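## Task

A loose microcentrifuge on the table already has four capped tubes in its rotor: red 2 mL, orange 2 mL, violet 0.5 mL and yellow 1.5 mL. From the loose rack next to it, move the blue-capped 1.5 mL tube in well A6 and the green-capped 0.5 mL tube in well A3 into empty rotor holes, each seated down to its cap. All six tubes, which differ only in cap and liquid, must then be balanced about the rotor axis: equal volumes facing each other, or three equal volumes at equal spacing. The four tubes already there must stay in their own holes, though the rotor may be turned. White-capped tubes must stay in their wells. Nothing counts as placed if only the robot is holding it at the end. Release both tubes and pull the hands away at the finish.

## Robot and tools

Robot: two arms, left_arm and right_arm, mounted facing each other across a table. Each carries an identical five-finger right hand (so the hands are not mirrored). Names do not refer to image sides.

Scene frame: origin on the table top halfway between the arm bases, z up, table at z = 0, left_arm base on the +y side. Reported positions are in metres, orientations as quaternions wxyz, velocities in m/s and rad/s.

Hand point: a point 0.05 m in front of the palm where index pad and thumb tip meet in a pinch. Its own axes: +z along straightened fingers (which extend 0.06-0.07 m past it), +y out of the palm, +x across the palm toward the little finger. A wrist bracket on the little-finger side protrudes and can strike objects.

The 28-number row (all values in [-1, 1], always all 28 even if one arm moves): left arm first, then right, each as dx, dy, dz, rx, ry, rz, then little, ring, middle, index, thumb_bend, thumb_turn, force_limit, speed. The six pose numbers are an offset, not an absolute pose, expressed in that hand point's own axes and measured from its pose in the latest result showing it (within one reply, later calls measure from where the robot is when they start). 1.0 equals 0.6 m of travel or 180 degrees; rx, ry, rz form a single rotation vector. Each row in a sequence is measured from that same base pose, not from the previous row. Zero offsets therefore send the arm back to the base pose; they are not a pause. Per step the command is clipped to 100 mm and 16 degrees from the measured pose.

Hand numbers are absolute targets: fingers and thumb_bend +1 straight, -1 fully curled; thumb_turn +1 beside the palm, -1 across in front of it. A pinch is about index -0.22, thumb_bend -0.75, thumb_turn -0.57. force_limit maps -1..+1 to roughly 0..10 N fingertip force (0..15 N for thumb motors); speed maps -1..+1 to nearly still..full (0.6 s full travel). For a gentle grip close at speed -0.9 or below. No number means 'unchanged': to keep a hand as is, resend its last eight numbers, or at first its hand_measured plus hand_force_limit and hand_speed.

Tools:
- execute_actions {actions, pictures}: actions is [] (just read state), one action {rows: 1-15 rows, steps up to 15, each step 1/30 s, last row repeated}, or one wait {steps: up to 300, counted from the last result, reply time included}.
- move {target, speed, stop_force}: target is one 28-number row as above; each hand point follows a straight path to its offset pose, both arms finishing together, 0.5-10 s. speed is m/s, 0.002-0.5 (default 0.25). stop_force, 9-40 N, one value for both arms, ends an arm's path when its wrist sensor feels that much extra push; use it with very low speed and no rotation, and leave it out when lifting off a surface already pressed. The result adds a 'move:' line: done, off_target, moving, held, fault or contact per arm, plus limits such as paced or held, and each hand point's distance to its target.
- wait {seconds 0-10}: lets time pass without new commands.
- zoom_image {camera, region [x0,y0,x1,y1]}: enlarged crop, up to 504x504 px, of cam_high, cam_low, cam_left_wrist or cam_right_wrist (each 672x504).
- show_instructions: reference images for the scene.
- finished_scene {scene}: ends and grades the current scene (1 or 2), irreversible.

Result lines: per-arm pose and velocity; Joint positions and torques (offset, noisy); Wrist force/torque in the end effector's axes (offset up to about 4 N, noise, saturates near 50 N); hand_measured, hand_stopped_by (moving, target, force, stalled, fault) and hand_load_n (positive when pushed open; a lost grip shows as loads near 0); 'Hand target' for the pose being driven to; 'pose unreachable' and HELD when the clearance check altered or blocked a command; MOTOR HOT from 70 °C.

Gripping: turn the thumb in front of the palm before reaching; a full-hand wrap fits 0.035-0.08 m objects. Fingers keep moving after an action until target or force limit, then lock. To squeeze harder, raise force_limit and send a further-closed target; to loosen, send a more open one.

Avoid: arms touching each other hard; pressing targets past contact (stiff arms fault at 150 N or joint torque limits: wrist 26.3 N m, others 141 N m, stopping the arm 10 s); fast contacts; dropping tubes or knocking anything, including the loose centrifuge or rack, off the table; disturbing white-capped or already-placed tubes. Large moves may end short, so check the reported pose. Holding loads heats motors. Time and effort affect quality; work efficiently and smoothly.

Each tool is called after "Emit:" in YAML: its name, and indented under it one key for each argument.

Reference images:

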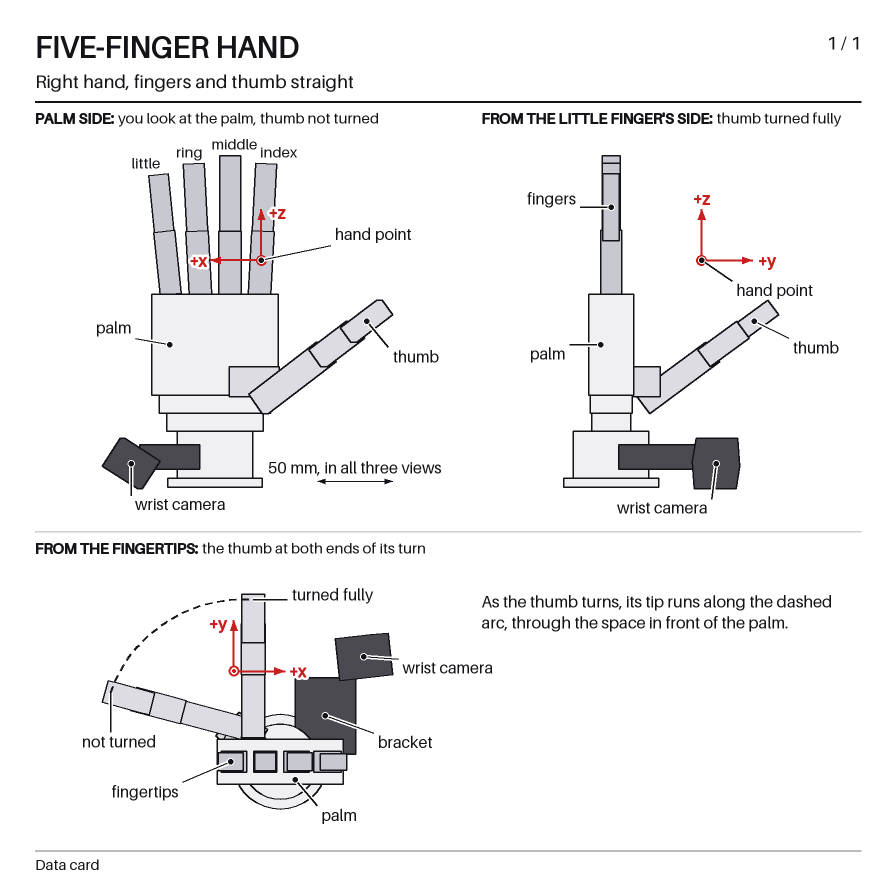

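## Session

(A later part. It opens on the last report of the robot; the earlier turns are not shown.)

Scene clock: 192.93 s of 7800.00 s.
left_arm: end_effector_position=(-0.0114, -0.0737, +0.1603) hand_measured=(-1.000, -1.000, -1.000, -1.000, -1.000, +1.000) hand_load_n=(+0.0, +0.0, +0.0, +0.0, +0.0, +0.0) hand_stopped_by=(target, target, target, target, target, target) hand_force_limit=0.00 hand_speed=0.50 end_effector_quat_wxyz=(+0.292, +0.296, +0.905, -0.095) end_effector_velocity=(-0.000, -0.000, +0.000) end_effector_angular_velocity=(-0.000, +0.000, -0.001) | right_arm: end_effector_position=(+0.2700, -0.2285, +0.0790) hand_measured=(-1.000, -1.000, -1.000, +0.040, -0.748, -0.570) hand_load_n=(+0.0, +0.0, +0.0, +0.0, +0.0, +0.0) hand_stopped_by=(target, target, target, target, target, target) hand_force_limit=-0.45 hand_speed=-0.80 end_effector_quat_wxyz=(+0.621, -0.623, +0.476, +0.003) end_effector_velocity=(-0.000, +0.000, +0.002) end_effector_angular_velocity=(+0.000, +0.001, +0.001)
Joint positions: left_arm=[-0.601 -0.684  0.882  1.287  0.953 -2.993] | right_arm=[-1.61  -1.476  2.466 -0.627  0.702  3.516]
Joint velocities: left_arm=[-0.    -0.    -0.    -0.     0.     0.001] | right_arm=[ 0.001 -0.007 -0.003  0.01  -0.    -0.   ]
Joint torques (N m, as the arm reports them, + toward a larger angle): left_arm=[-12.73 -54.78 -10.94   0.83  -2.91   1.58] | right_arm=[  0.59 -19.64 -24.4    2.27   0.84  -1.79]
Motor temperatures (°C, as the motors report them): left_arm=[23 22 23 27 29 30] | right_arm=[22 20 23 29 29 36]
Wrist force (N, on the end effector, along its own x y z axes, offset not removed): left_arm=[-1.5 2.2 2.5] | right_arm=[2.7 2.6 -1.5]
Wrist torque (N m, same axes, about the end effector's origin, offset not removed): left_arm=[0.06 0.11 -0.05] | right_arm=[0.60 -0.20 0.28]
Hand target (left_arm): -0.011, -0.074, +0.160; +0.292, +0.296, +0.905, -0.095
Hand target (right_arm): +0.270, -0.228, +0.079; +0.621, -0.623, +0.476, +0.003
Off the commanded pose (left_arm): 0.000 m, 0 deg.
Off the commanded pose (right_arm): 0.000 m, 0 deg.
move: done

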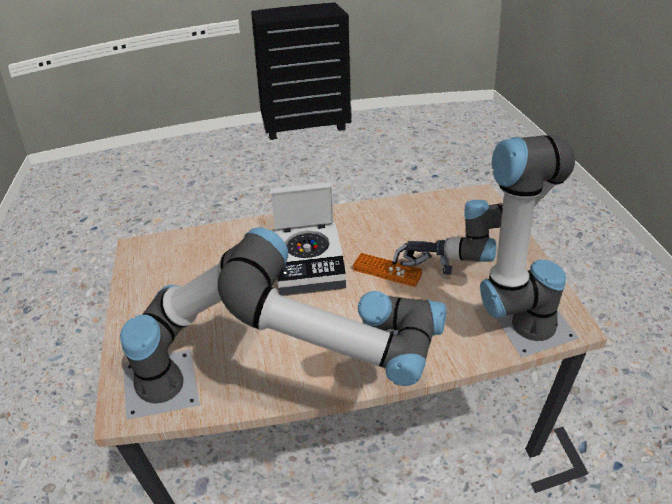

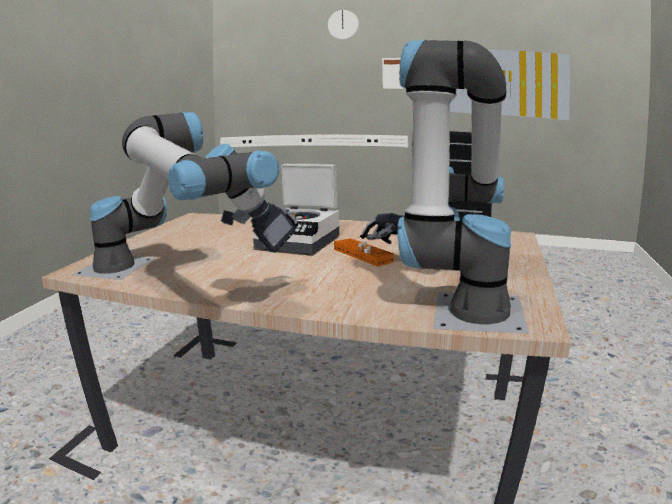

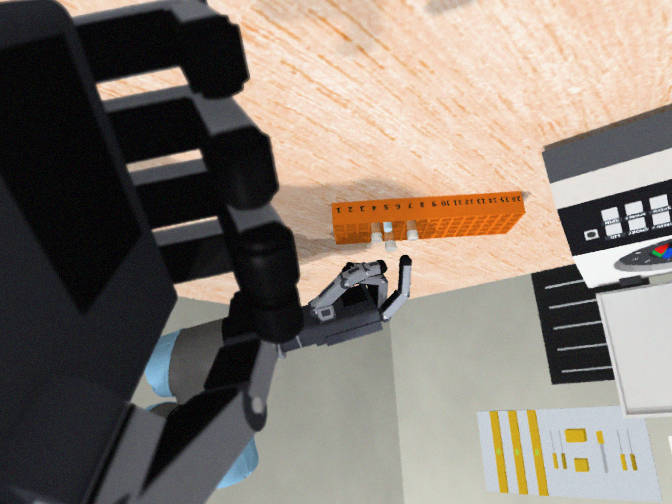

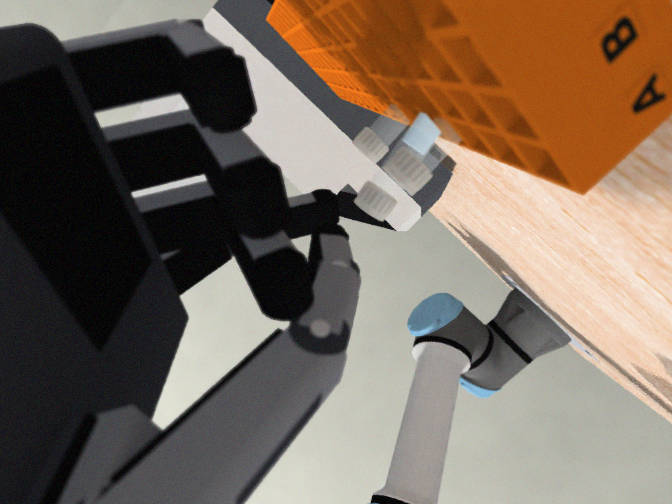

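Emit:
move:
  target: [0,0,0,0,0,0,-1,-1,-1,-1,-1,1,0,0.5,-0.0318,0.0314,-0.0305,0,0,0,-1,-1,-1,0.04,-0.75,-0.57,-0.45,-0.8]
  speed: 0.05

Emit:
move:
  target: [0,0,0,0,0,0,-1,-1,-1,-1,-1,1,0,0.5,0.0139,0.018,0.0053,0,0,0,-1,-1,-1,0.04,-0.75,-0.57,-0.45,-0.8]
  speed: 0.03

Emit:
zoom_image:
  camera: "cam_left_wrist"
  region: [330,195,450,295]

Scene clock: 195.63 s of 7800.00 s.
left_arm: end_effector_position=(-0.0114, -0.0737, +0.1603) hand_measured=(-1.000, -1.000, -1.000, -1.000, -1.000, +1.000) hand_load_n=(+0.0, +0.0, +0.0, +0.0, +0.0, +0.0) hand_stopped_by=(target, target, target, target, target, target) hand_force_limit=0.00 hand_speed=0.50 end_effector_quat_wxyz=(+0.292, +0.296, +0.905, -0.095) end_effector_velocity=(-0.000, +0.000, -0.000) end_effector_angular_velocity=(+0.001, +0.000, -0.000) | right_arm: end_effector_position=(+0.2378, -0.2271, +0.0801) hand_measured=(-1.000, -1.000, -1.000, +0.040, -0.748, -0.570) hand_load_n=(+0.0, +0.0, +0.0, +0.0, +0.0, +0.0) hand_stopped_by=(target, target, target, target, target, target) hand_force_limit=-0.45 hand_speed=-0.80 end_effector_quat_wxyz=(+0.621, -0.623, +0.476, +0.003) end_effector_velocity=(-0.002, +0.000, +0.000) end_effector_angular_velocity=(-0.000, +0.002, -0.000)
Joint positions: left_arm=[-0.601 -0.684  0.882  1.287  0.953 -2.993] | right_arm=[-1.6   -1.548  2.541 -0.634  0.711  3.522]
Joint velocities: left_arm=[-0.  0.  0.  0.  0. -0.] | right_arm=[ 0.001 -0.005  0.004  0.003  0.001  0.   ]
Joint torques (N m, as the arm reports them, + toward a larger angle): left_arm=[-11.31 -54.01 -11.62   1.11  -2.74   1.52] | right_arm=[  4.48 -15.65   2.08   2.18   1.99   2.36]
Motor temperatures (°C, as the motors report them): left_arm=[23 22 23 27 29 30] | right_arm=[22 20 23 29 29 36]
Wrist force (N, on the end effector, along its own x y z axes, offset not removed): left_arm=[-0.8 3.7 0.1] | right_arm=[1.2 4.5 -2.7]
Wrist torque (N m, same axes, about the end effector's origin, offset not removed): left_arm=[0.51 0.14 -0.09] | right_arm=[0.83 -0.02 0.25]
Hand target (left_arm): -0.011, -0.074, +0.160; +0.292, +0.296, +0.905, -0.095
Hand target (right_arm): +0.238, -0.227, +0.080; +0.621, -0.623, +0.476, +0.003
Off the commanded pose (left_arm): 0.000 m, 0 deg.
Off the commanded pose (right_arm): 0.000 m, 0 deg.
move: done

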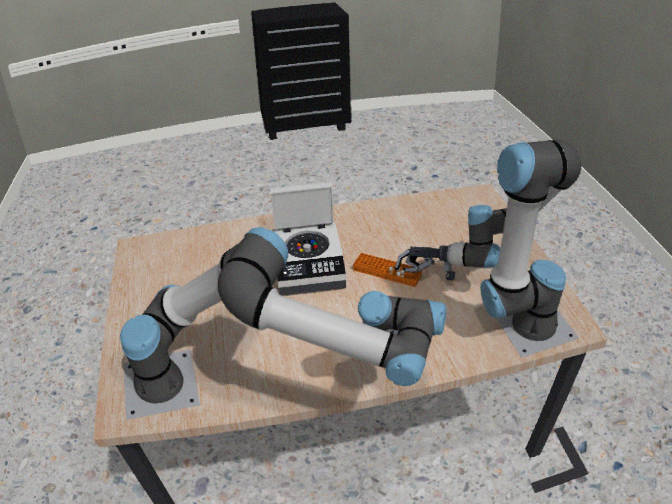

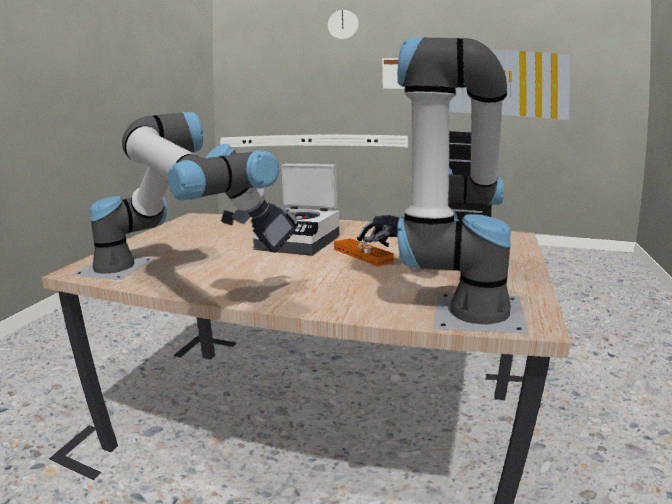

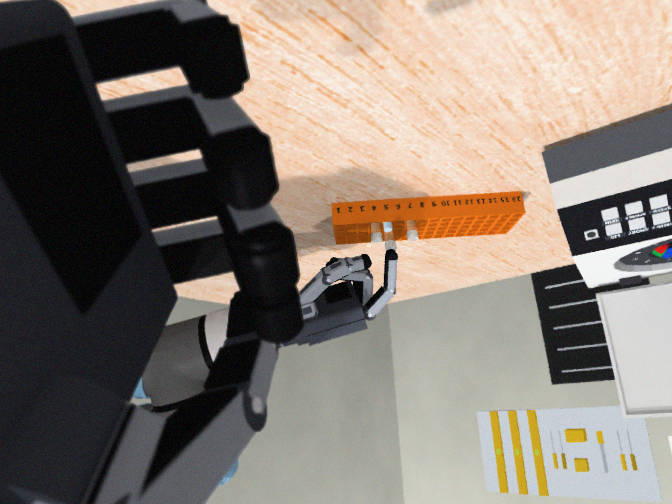

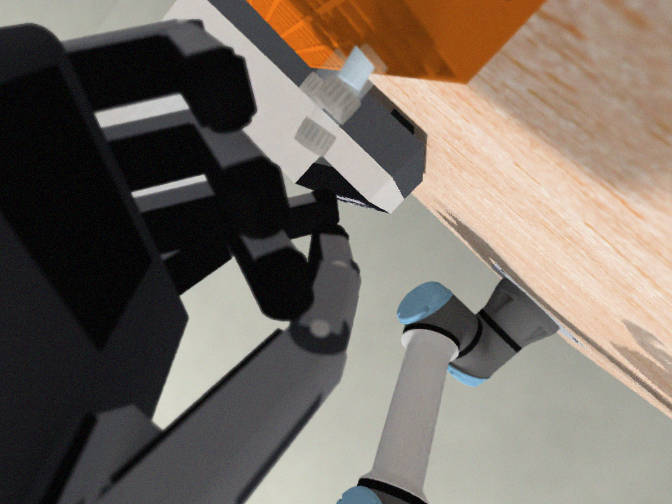

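Scene clock: 196.43 s of 7800.00 s.
left_arm: end_effector_position=(-0.0114, -0.0737, +0.1603) hand_measured=(-1.000, -1.000, -1.000, -1.000, -1.000, +1.000) hand_load_n=(+0.0, +0.0, +0.0, +0.0, +0.0, +0.0) hand_stopped_by=(target, target, target, target, target, target) hand_force_limit=0.00 hand_speed=0.50 end_effector_quat_wxyz=(+0.292, +0.296, +0.905, -0.095) end_effector_velocity=(-0.001, -0.000, +0.000) end_effector_angular_velocity=(-0.002, +0.001, -0.001) | right_arm: end_effector_position=(+0.2378, -0.2272, +0.0663) hand_measured=(-1.000, -1.000, -1.000, +0.040, -0.748, -0.570) hand_load_n=(+0.0, +0.0, +0.0, +0.0, +0.0, +0.0) hand_stopped_by=(target, target, target, target, target, target) hand_force_limit=-0.45 hand_speed=-0.80 end_effector_quat_wxyz=(+0.621, -0.623, +0.476, +0.003) end_effector_velocity=(-0.000, +0.000, -0.002) end_effector_angular_velocity=(+0.002, -0.000, +0.001)
Joint positions: left_arm=[-0.601 -0.684  0.882  1.287  0.953 -2.993] | right_arm=[-1.6   -1.498  2.554 -0.697  0.711  3.522]
Joint velocities: left_arm=[-0.001 -0.001 -0.001 -0.001  0.     0.   ] | right_arm=[ 0.001  0.008  0.002 -0.012 -0.001  0.003]
Joint torques (N m, as the arm reports them, + toward a larger angle): left_arm=[-12.77 -54.41 -11.1    1.02  -2.96   1.6 ] | right_arm=[ 4.6  -5.07  1.16 -2.02 -0.08  2.51]
Motor temperatures (°C, as the motors report them): left_arm=[23 22 23 27 29 30] | right_arm=[22 20 23 29 29 36]
Wrist force (N, on the end effector, along its own x y z axes, offset not removed): left_arm=[1.3 2.8 1.6] | right_arm=[1.7 3.4 -1.9]
Wrist torque (N m, same axes, about the end effector's origin, offset not removed): left_arm=[0.41 -0.25 0.06] | right_arm=[0.57 -0.20 0.29]
Hand target (left_arm): -0.011, -0.074, +0.160; +0.292, +0.296, +0.905, -0.095
Hand target (right_arm): +0.238, -0.227, +0.066; +0.621, -0.623, +0.476, +0.003
Off the commanded pose (left_arm): 0.000 m, 0 deg.
Off the commanded pose (right_arm): 0.000 m, 0 deg.
move: done

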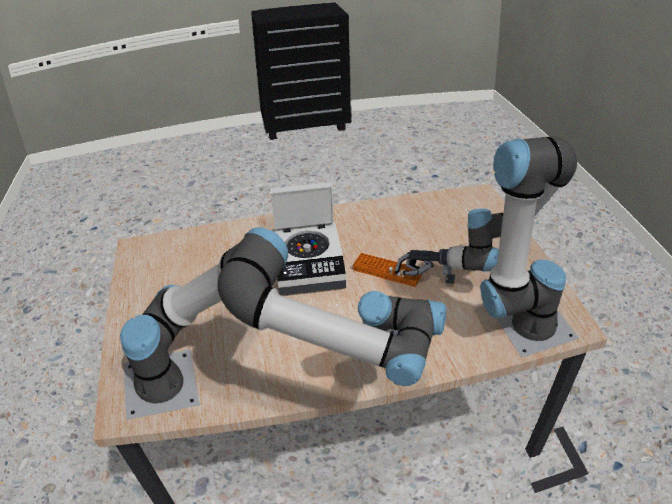

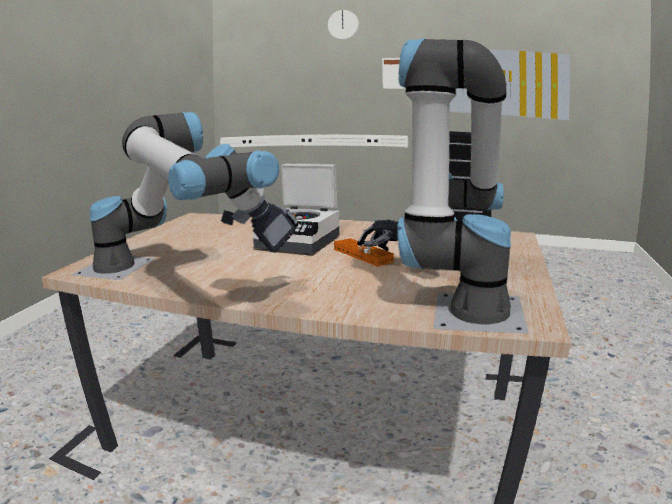

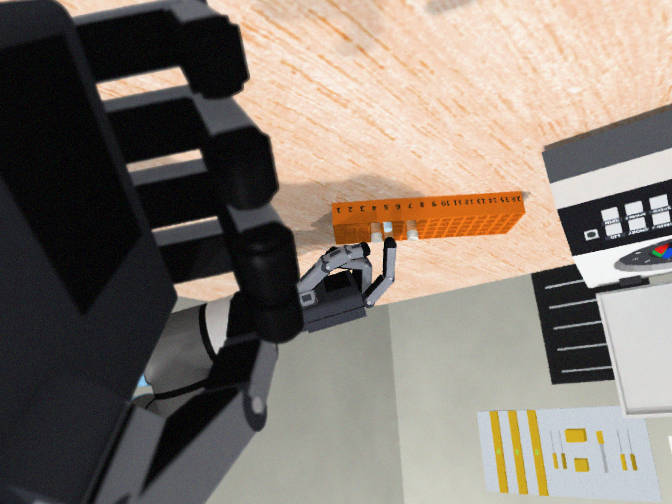

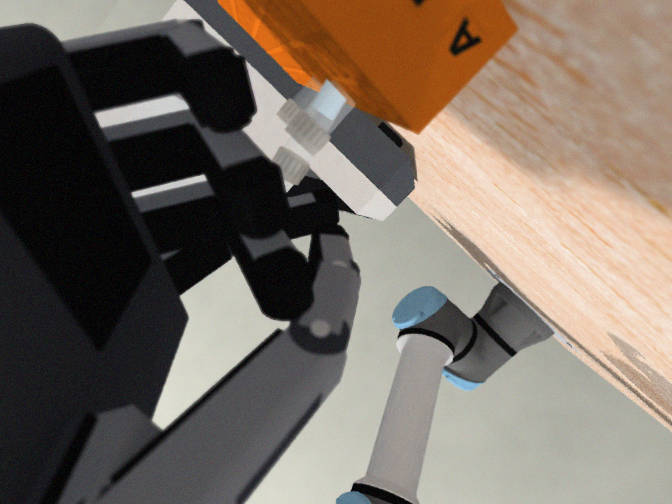

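Region (330, 195, 450, 295) of cam_left_wrist's 672x504 image, scaled by 4.200, with more detail than that image has.

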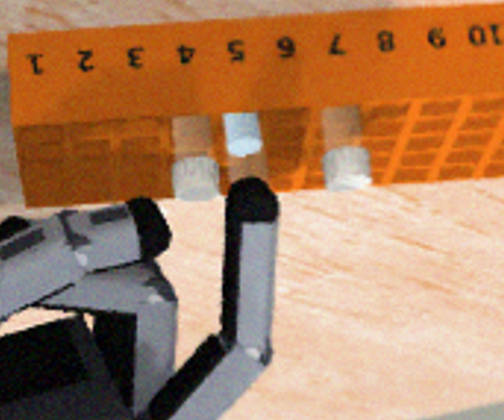

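Emit:
move:
  target: [0,0,0,0,0,0,-1,-1,-1,-1,-1,1,0,0.5,0.0184,-0.0147,0.002,0,0,0,-1,-1,-1,0.04,-0.75,-0.57,-0.45,-0.8]
  speed: 0.012
  stop_force: 9

Emit:
zoom_image:
  camera: "cam_left_wrist"
  region: [330,195,450,295]

Scene clock: 198.67 s of 7800.00 s.
left_arm: end_effector_position=(-0.0114, -0.0737, +0.1603) hand_measured=(-1.000, -1.000, -1.000, -1.000, -1.000, +1.000) hand_load_n=(+0.0, +0.0, +0.0, +0.0, +0.0, +0.0) hand_stopped_by=(target, target, target, target, target, target) hand_force_limit=0.00 hand_speed=0.50 end_effector_quat_wxyz=(+0.292, +0.296, +0.905, -0.095) end_effector_velocity=(-0.001, +0.000, +0.000) end_effector_angular_velocity=(+0.001, -0.001, -0.002) | right_arm: end_effector_position=(+0.2496, -0.2347, +0.0662) hand_measured=(-1.000, -1.000, -1.000, +0.040, -0.748, -0.570) hand_load_n=(+0.0, +0.0, +0.0, +0.0, +0.0, +0.0) hand_stopped_by=(target, target, target, target, target, target) hand_force_limit=-0.45 hand_speed=-0.80 end_effector_quat_wxyz=(+0.621, -0.623, +0.476, +0.003) end_effector_velocity=(+0.002, -0.002, -0.000) end_effector_angular_velocity=(-0.001, +0.001, -0.001)
Joint positions: left_arm=[-0.601 -0.684  0.882  1.287  0.953 -2.993] | right_arm=[-1.64  -1.479  2.535 -0.68   0.674  3.499]
Joint velocities: left_arm=[-0.001 -0.     0.     0.    -0.001  0.001] | right_arm=[-0.007  0.003 -0.003  0.004 -0.005 -0.004]
Joint torques (N m, as the arm reports them, + toward a larger angle): left_arm=[-11.46 -55.35 -12.37   1.25  -2.78   1.51] | right_arm=[ -8.73  -6.69 -21.94   1.86  -3.31  -2.68]
Motor temperatures (°C, as the motors report them): left_arm=[23 22 23 27 29 30] | right_arm=[22 20 23 29 29 36]
Wrist force (N, on the end effector, along its own x y z axes, offset not removed): left_arm=[0.9 2.2 1.1] | right_arm=[1.5 1.7 -0.6]
Wrist torque (N m, same axes, about the end effector's origin, offset not removed): left_arm=[0.31 -0.29 0.12] | right_arm=[0.35 -0.26 0.30]
Hand target (left_arm): -0.011, -0.074, +0.160; +0.292, +0.296, +0.905, -0.095
Hand target (right_arm): +0.250, -0.235, +0.066; +0.621, -0.623, +0.476, +0.003
Off the commanded pose (left_arm): 0.000 m, 0 deg.
Off the commanded pose (right_arm): 0.000 m, 0 deg.
move: done

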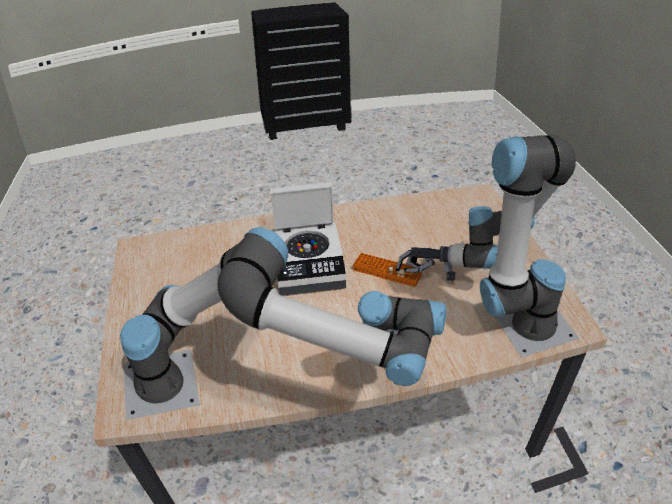

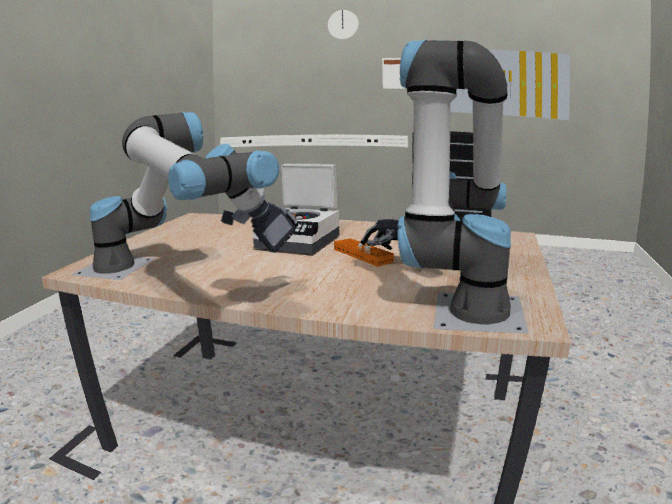

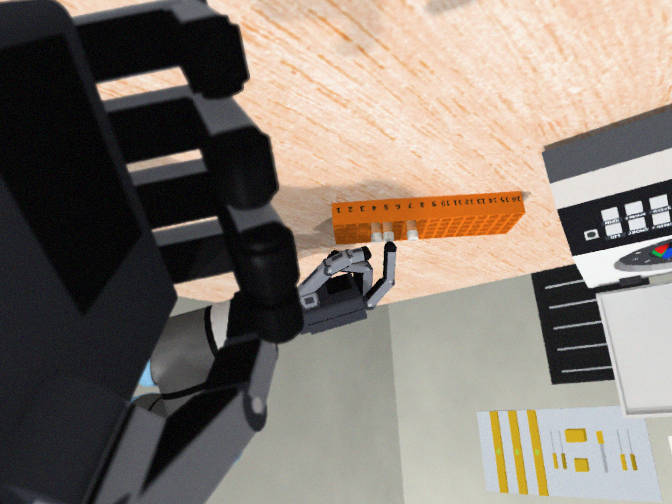

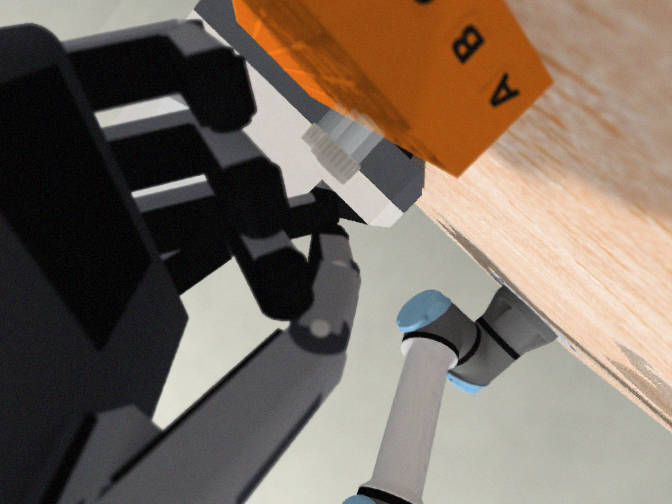

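Region (330, 195, 450, 295) of cam_left_wrist's 672x504 image, scaled by 4.200, with more detail than that image has.

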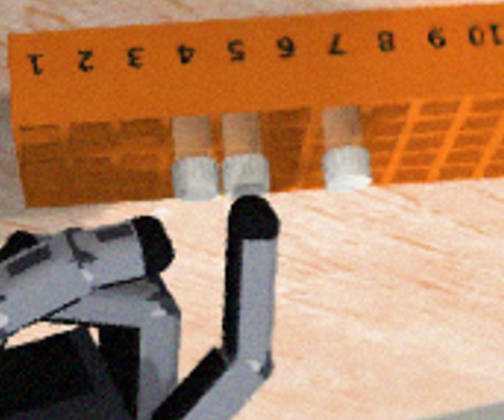

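Seated. Clear away.

Emit:
move:
  target: [0.1,0.3,-0.2,0,0,0,-1,-1,-1,-1,-1,1,0,0.5,-0.2,-0.257,-0.076,0,0,0,-1,-1,-1,0.04,-0.75,-0.57,-0.45,-0.8]
  speed: 0.25

Emit:
finished_scene:
  scene: 1

Scene clock: 201.00 s of 7800.00 s.
left_arm: end_effector_position=(-0.0008, +0.1415, +0.2229) hand_measured=(-1.000, -1.000, -1.000, -1.000, -1.000, +1.000) hand_load_n=(+0.0, +0.0, +0.0, +0.0, +0.0, +0.0) hand_stopped_by=(target, target, target, target, target, target) hand_force_limit=0.00 hand_speed=0.50 end_effector_quat_wxyz=(+0.292, +0.296, +0.905, -0.095) end_effector_velocity=(-0.001, +0.002, +0.000) end_effector_angular_velocity=(-0.000, -0.001, -0.002) | right_arm: end_effector_position=(+0.2493, -0.2338, +0.2669) hand_measured=(-1.000, -1.000, -1.000, +0.040, -0.748, -0.570) hand_load_n=(+0.0, +0.0, +0.0, +0.0, +0.0, +0.0) hand_stopped_by=(target, target, target, target, target, target) hand_force_limit=-0.45 hand_speed=-0.80 end_effector_quat_wxyz=(+0.621, -0.623, +0.476, +0.003) end_effector_velocity=(+0.001, -0.001, +0.001) end_effector_angular_velocity=(-0.003, +0.001, -0.001)
Joint positions: left_arm=[-0.833 -1.224  1.651  1.225  0.952 -3.278] | right_arm=[-1.635 -1.911  2.217  0.068  0.678  3.502]
Joint velocities: left_arm=[-0.006 -0.004  0.005  0.002 -0.001 -0.005] | right_arm=[-0.003 -0.    -0.004  0.009 -0.001 -0.005]
Joint torques (N m, as the arm reports them, + toward a larger angle): left_arm=[-12.18 -35.6   -9.54   3.86  -2.81  -1.53] | right_arm=[-10.24  -9.66 -33.28   2.15  -3.6   -2.47]
Motor temperatures (°C, as the motors report them): left_arm=[23 22 23 27 29 30] | right_arm=[22 20 23 29 29 36]
Wrist force (N, on the end effector, along its own x y z axes, offset not removed): left_arm=[1.3 2.6 0.8] | right_arm=[2.7 -0.4 -1.4]
Wrist torque (N m, same axes, about the end effector's origin, offset not removed): left_arm=[0.48 -0.24 0.10] | right_arm=[-0.04 -0.19 0.27]
Hand target (left_arm): -0.001, +0.142, +0.223; +0.292, +0.296, +0.905, -0.095
Hand target (right_arm): +0.249, -0.234, +0.267; +0.621, -0.623, +0.476, +0.003
Off the commanded pose (left_arm): 0.000 m, 0 deg.
Off the commanded pose (right_arm): 0.000 m, 0 deg.
move: done

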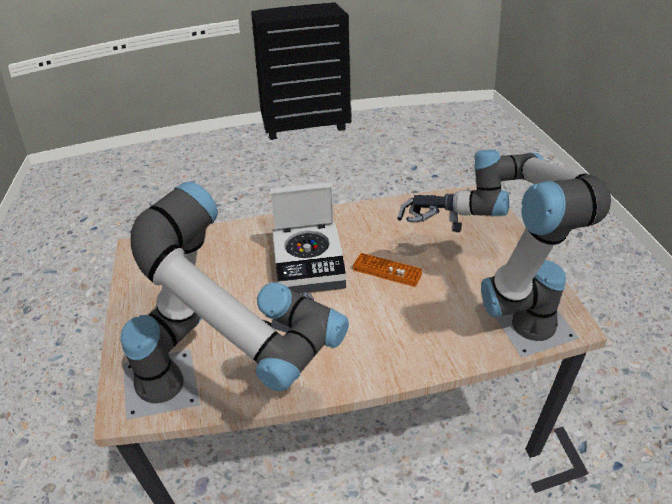

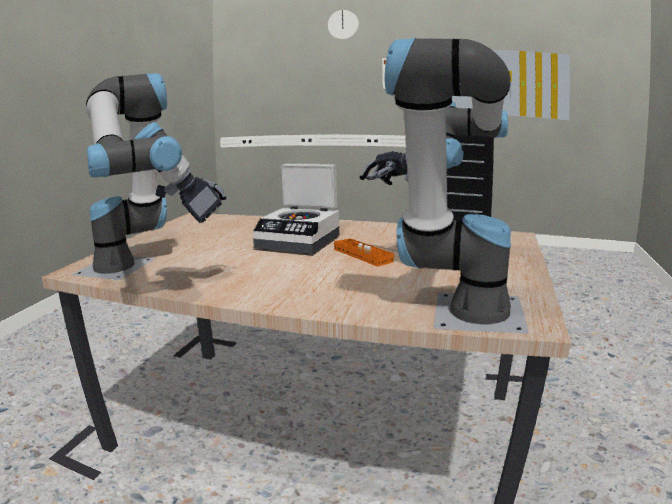

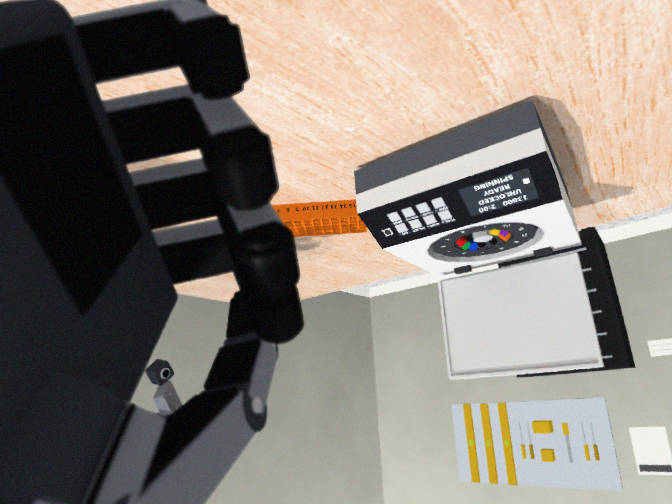

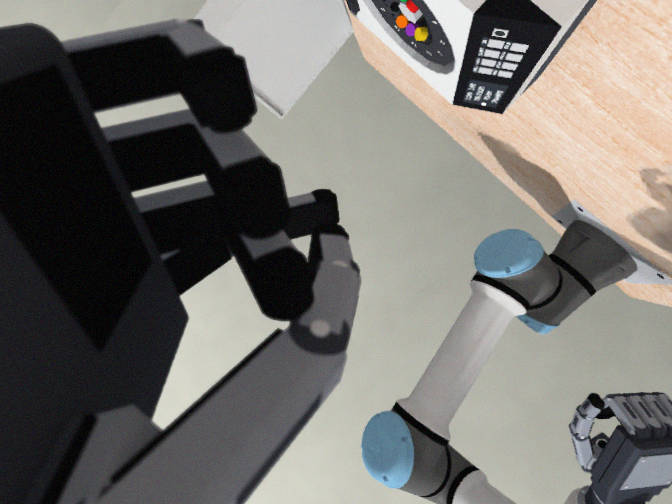

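The scene is finished: the task was done.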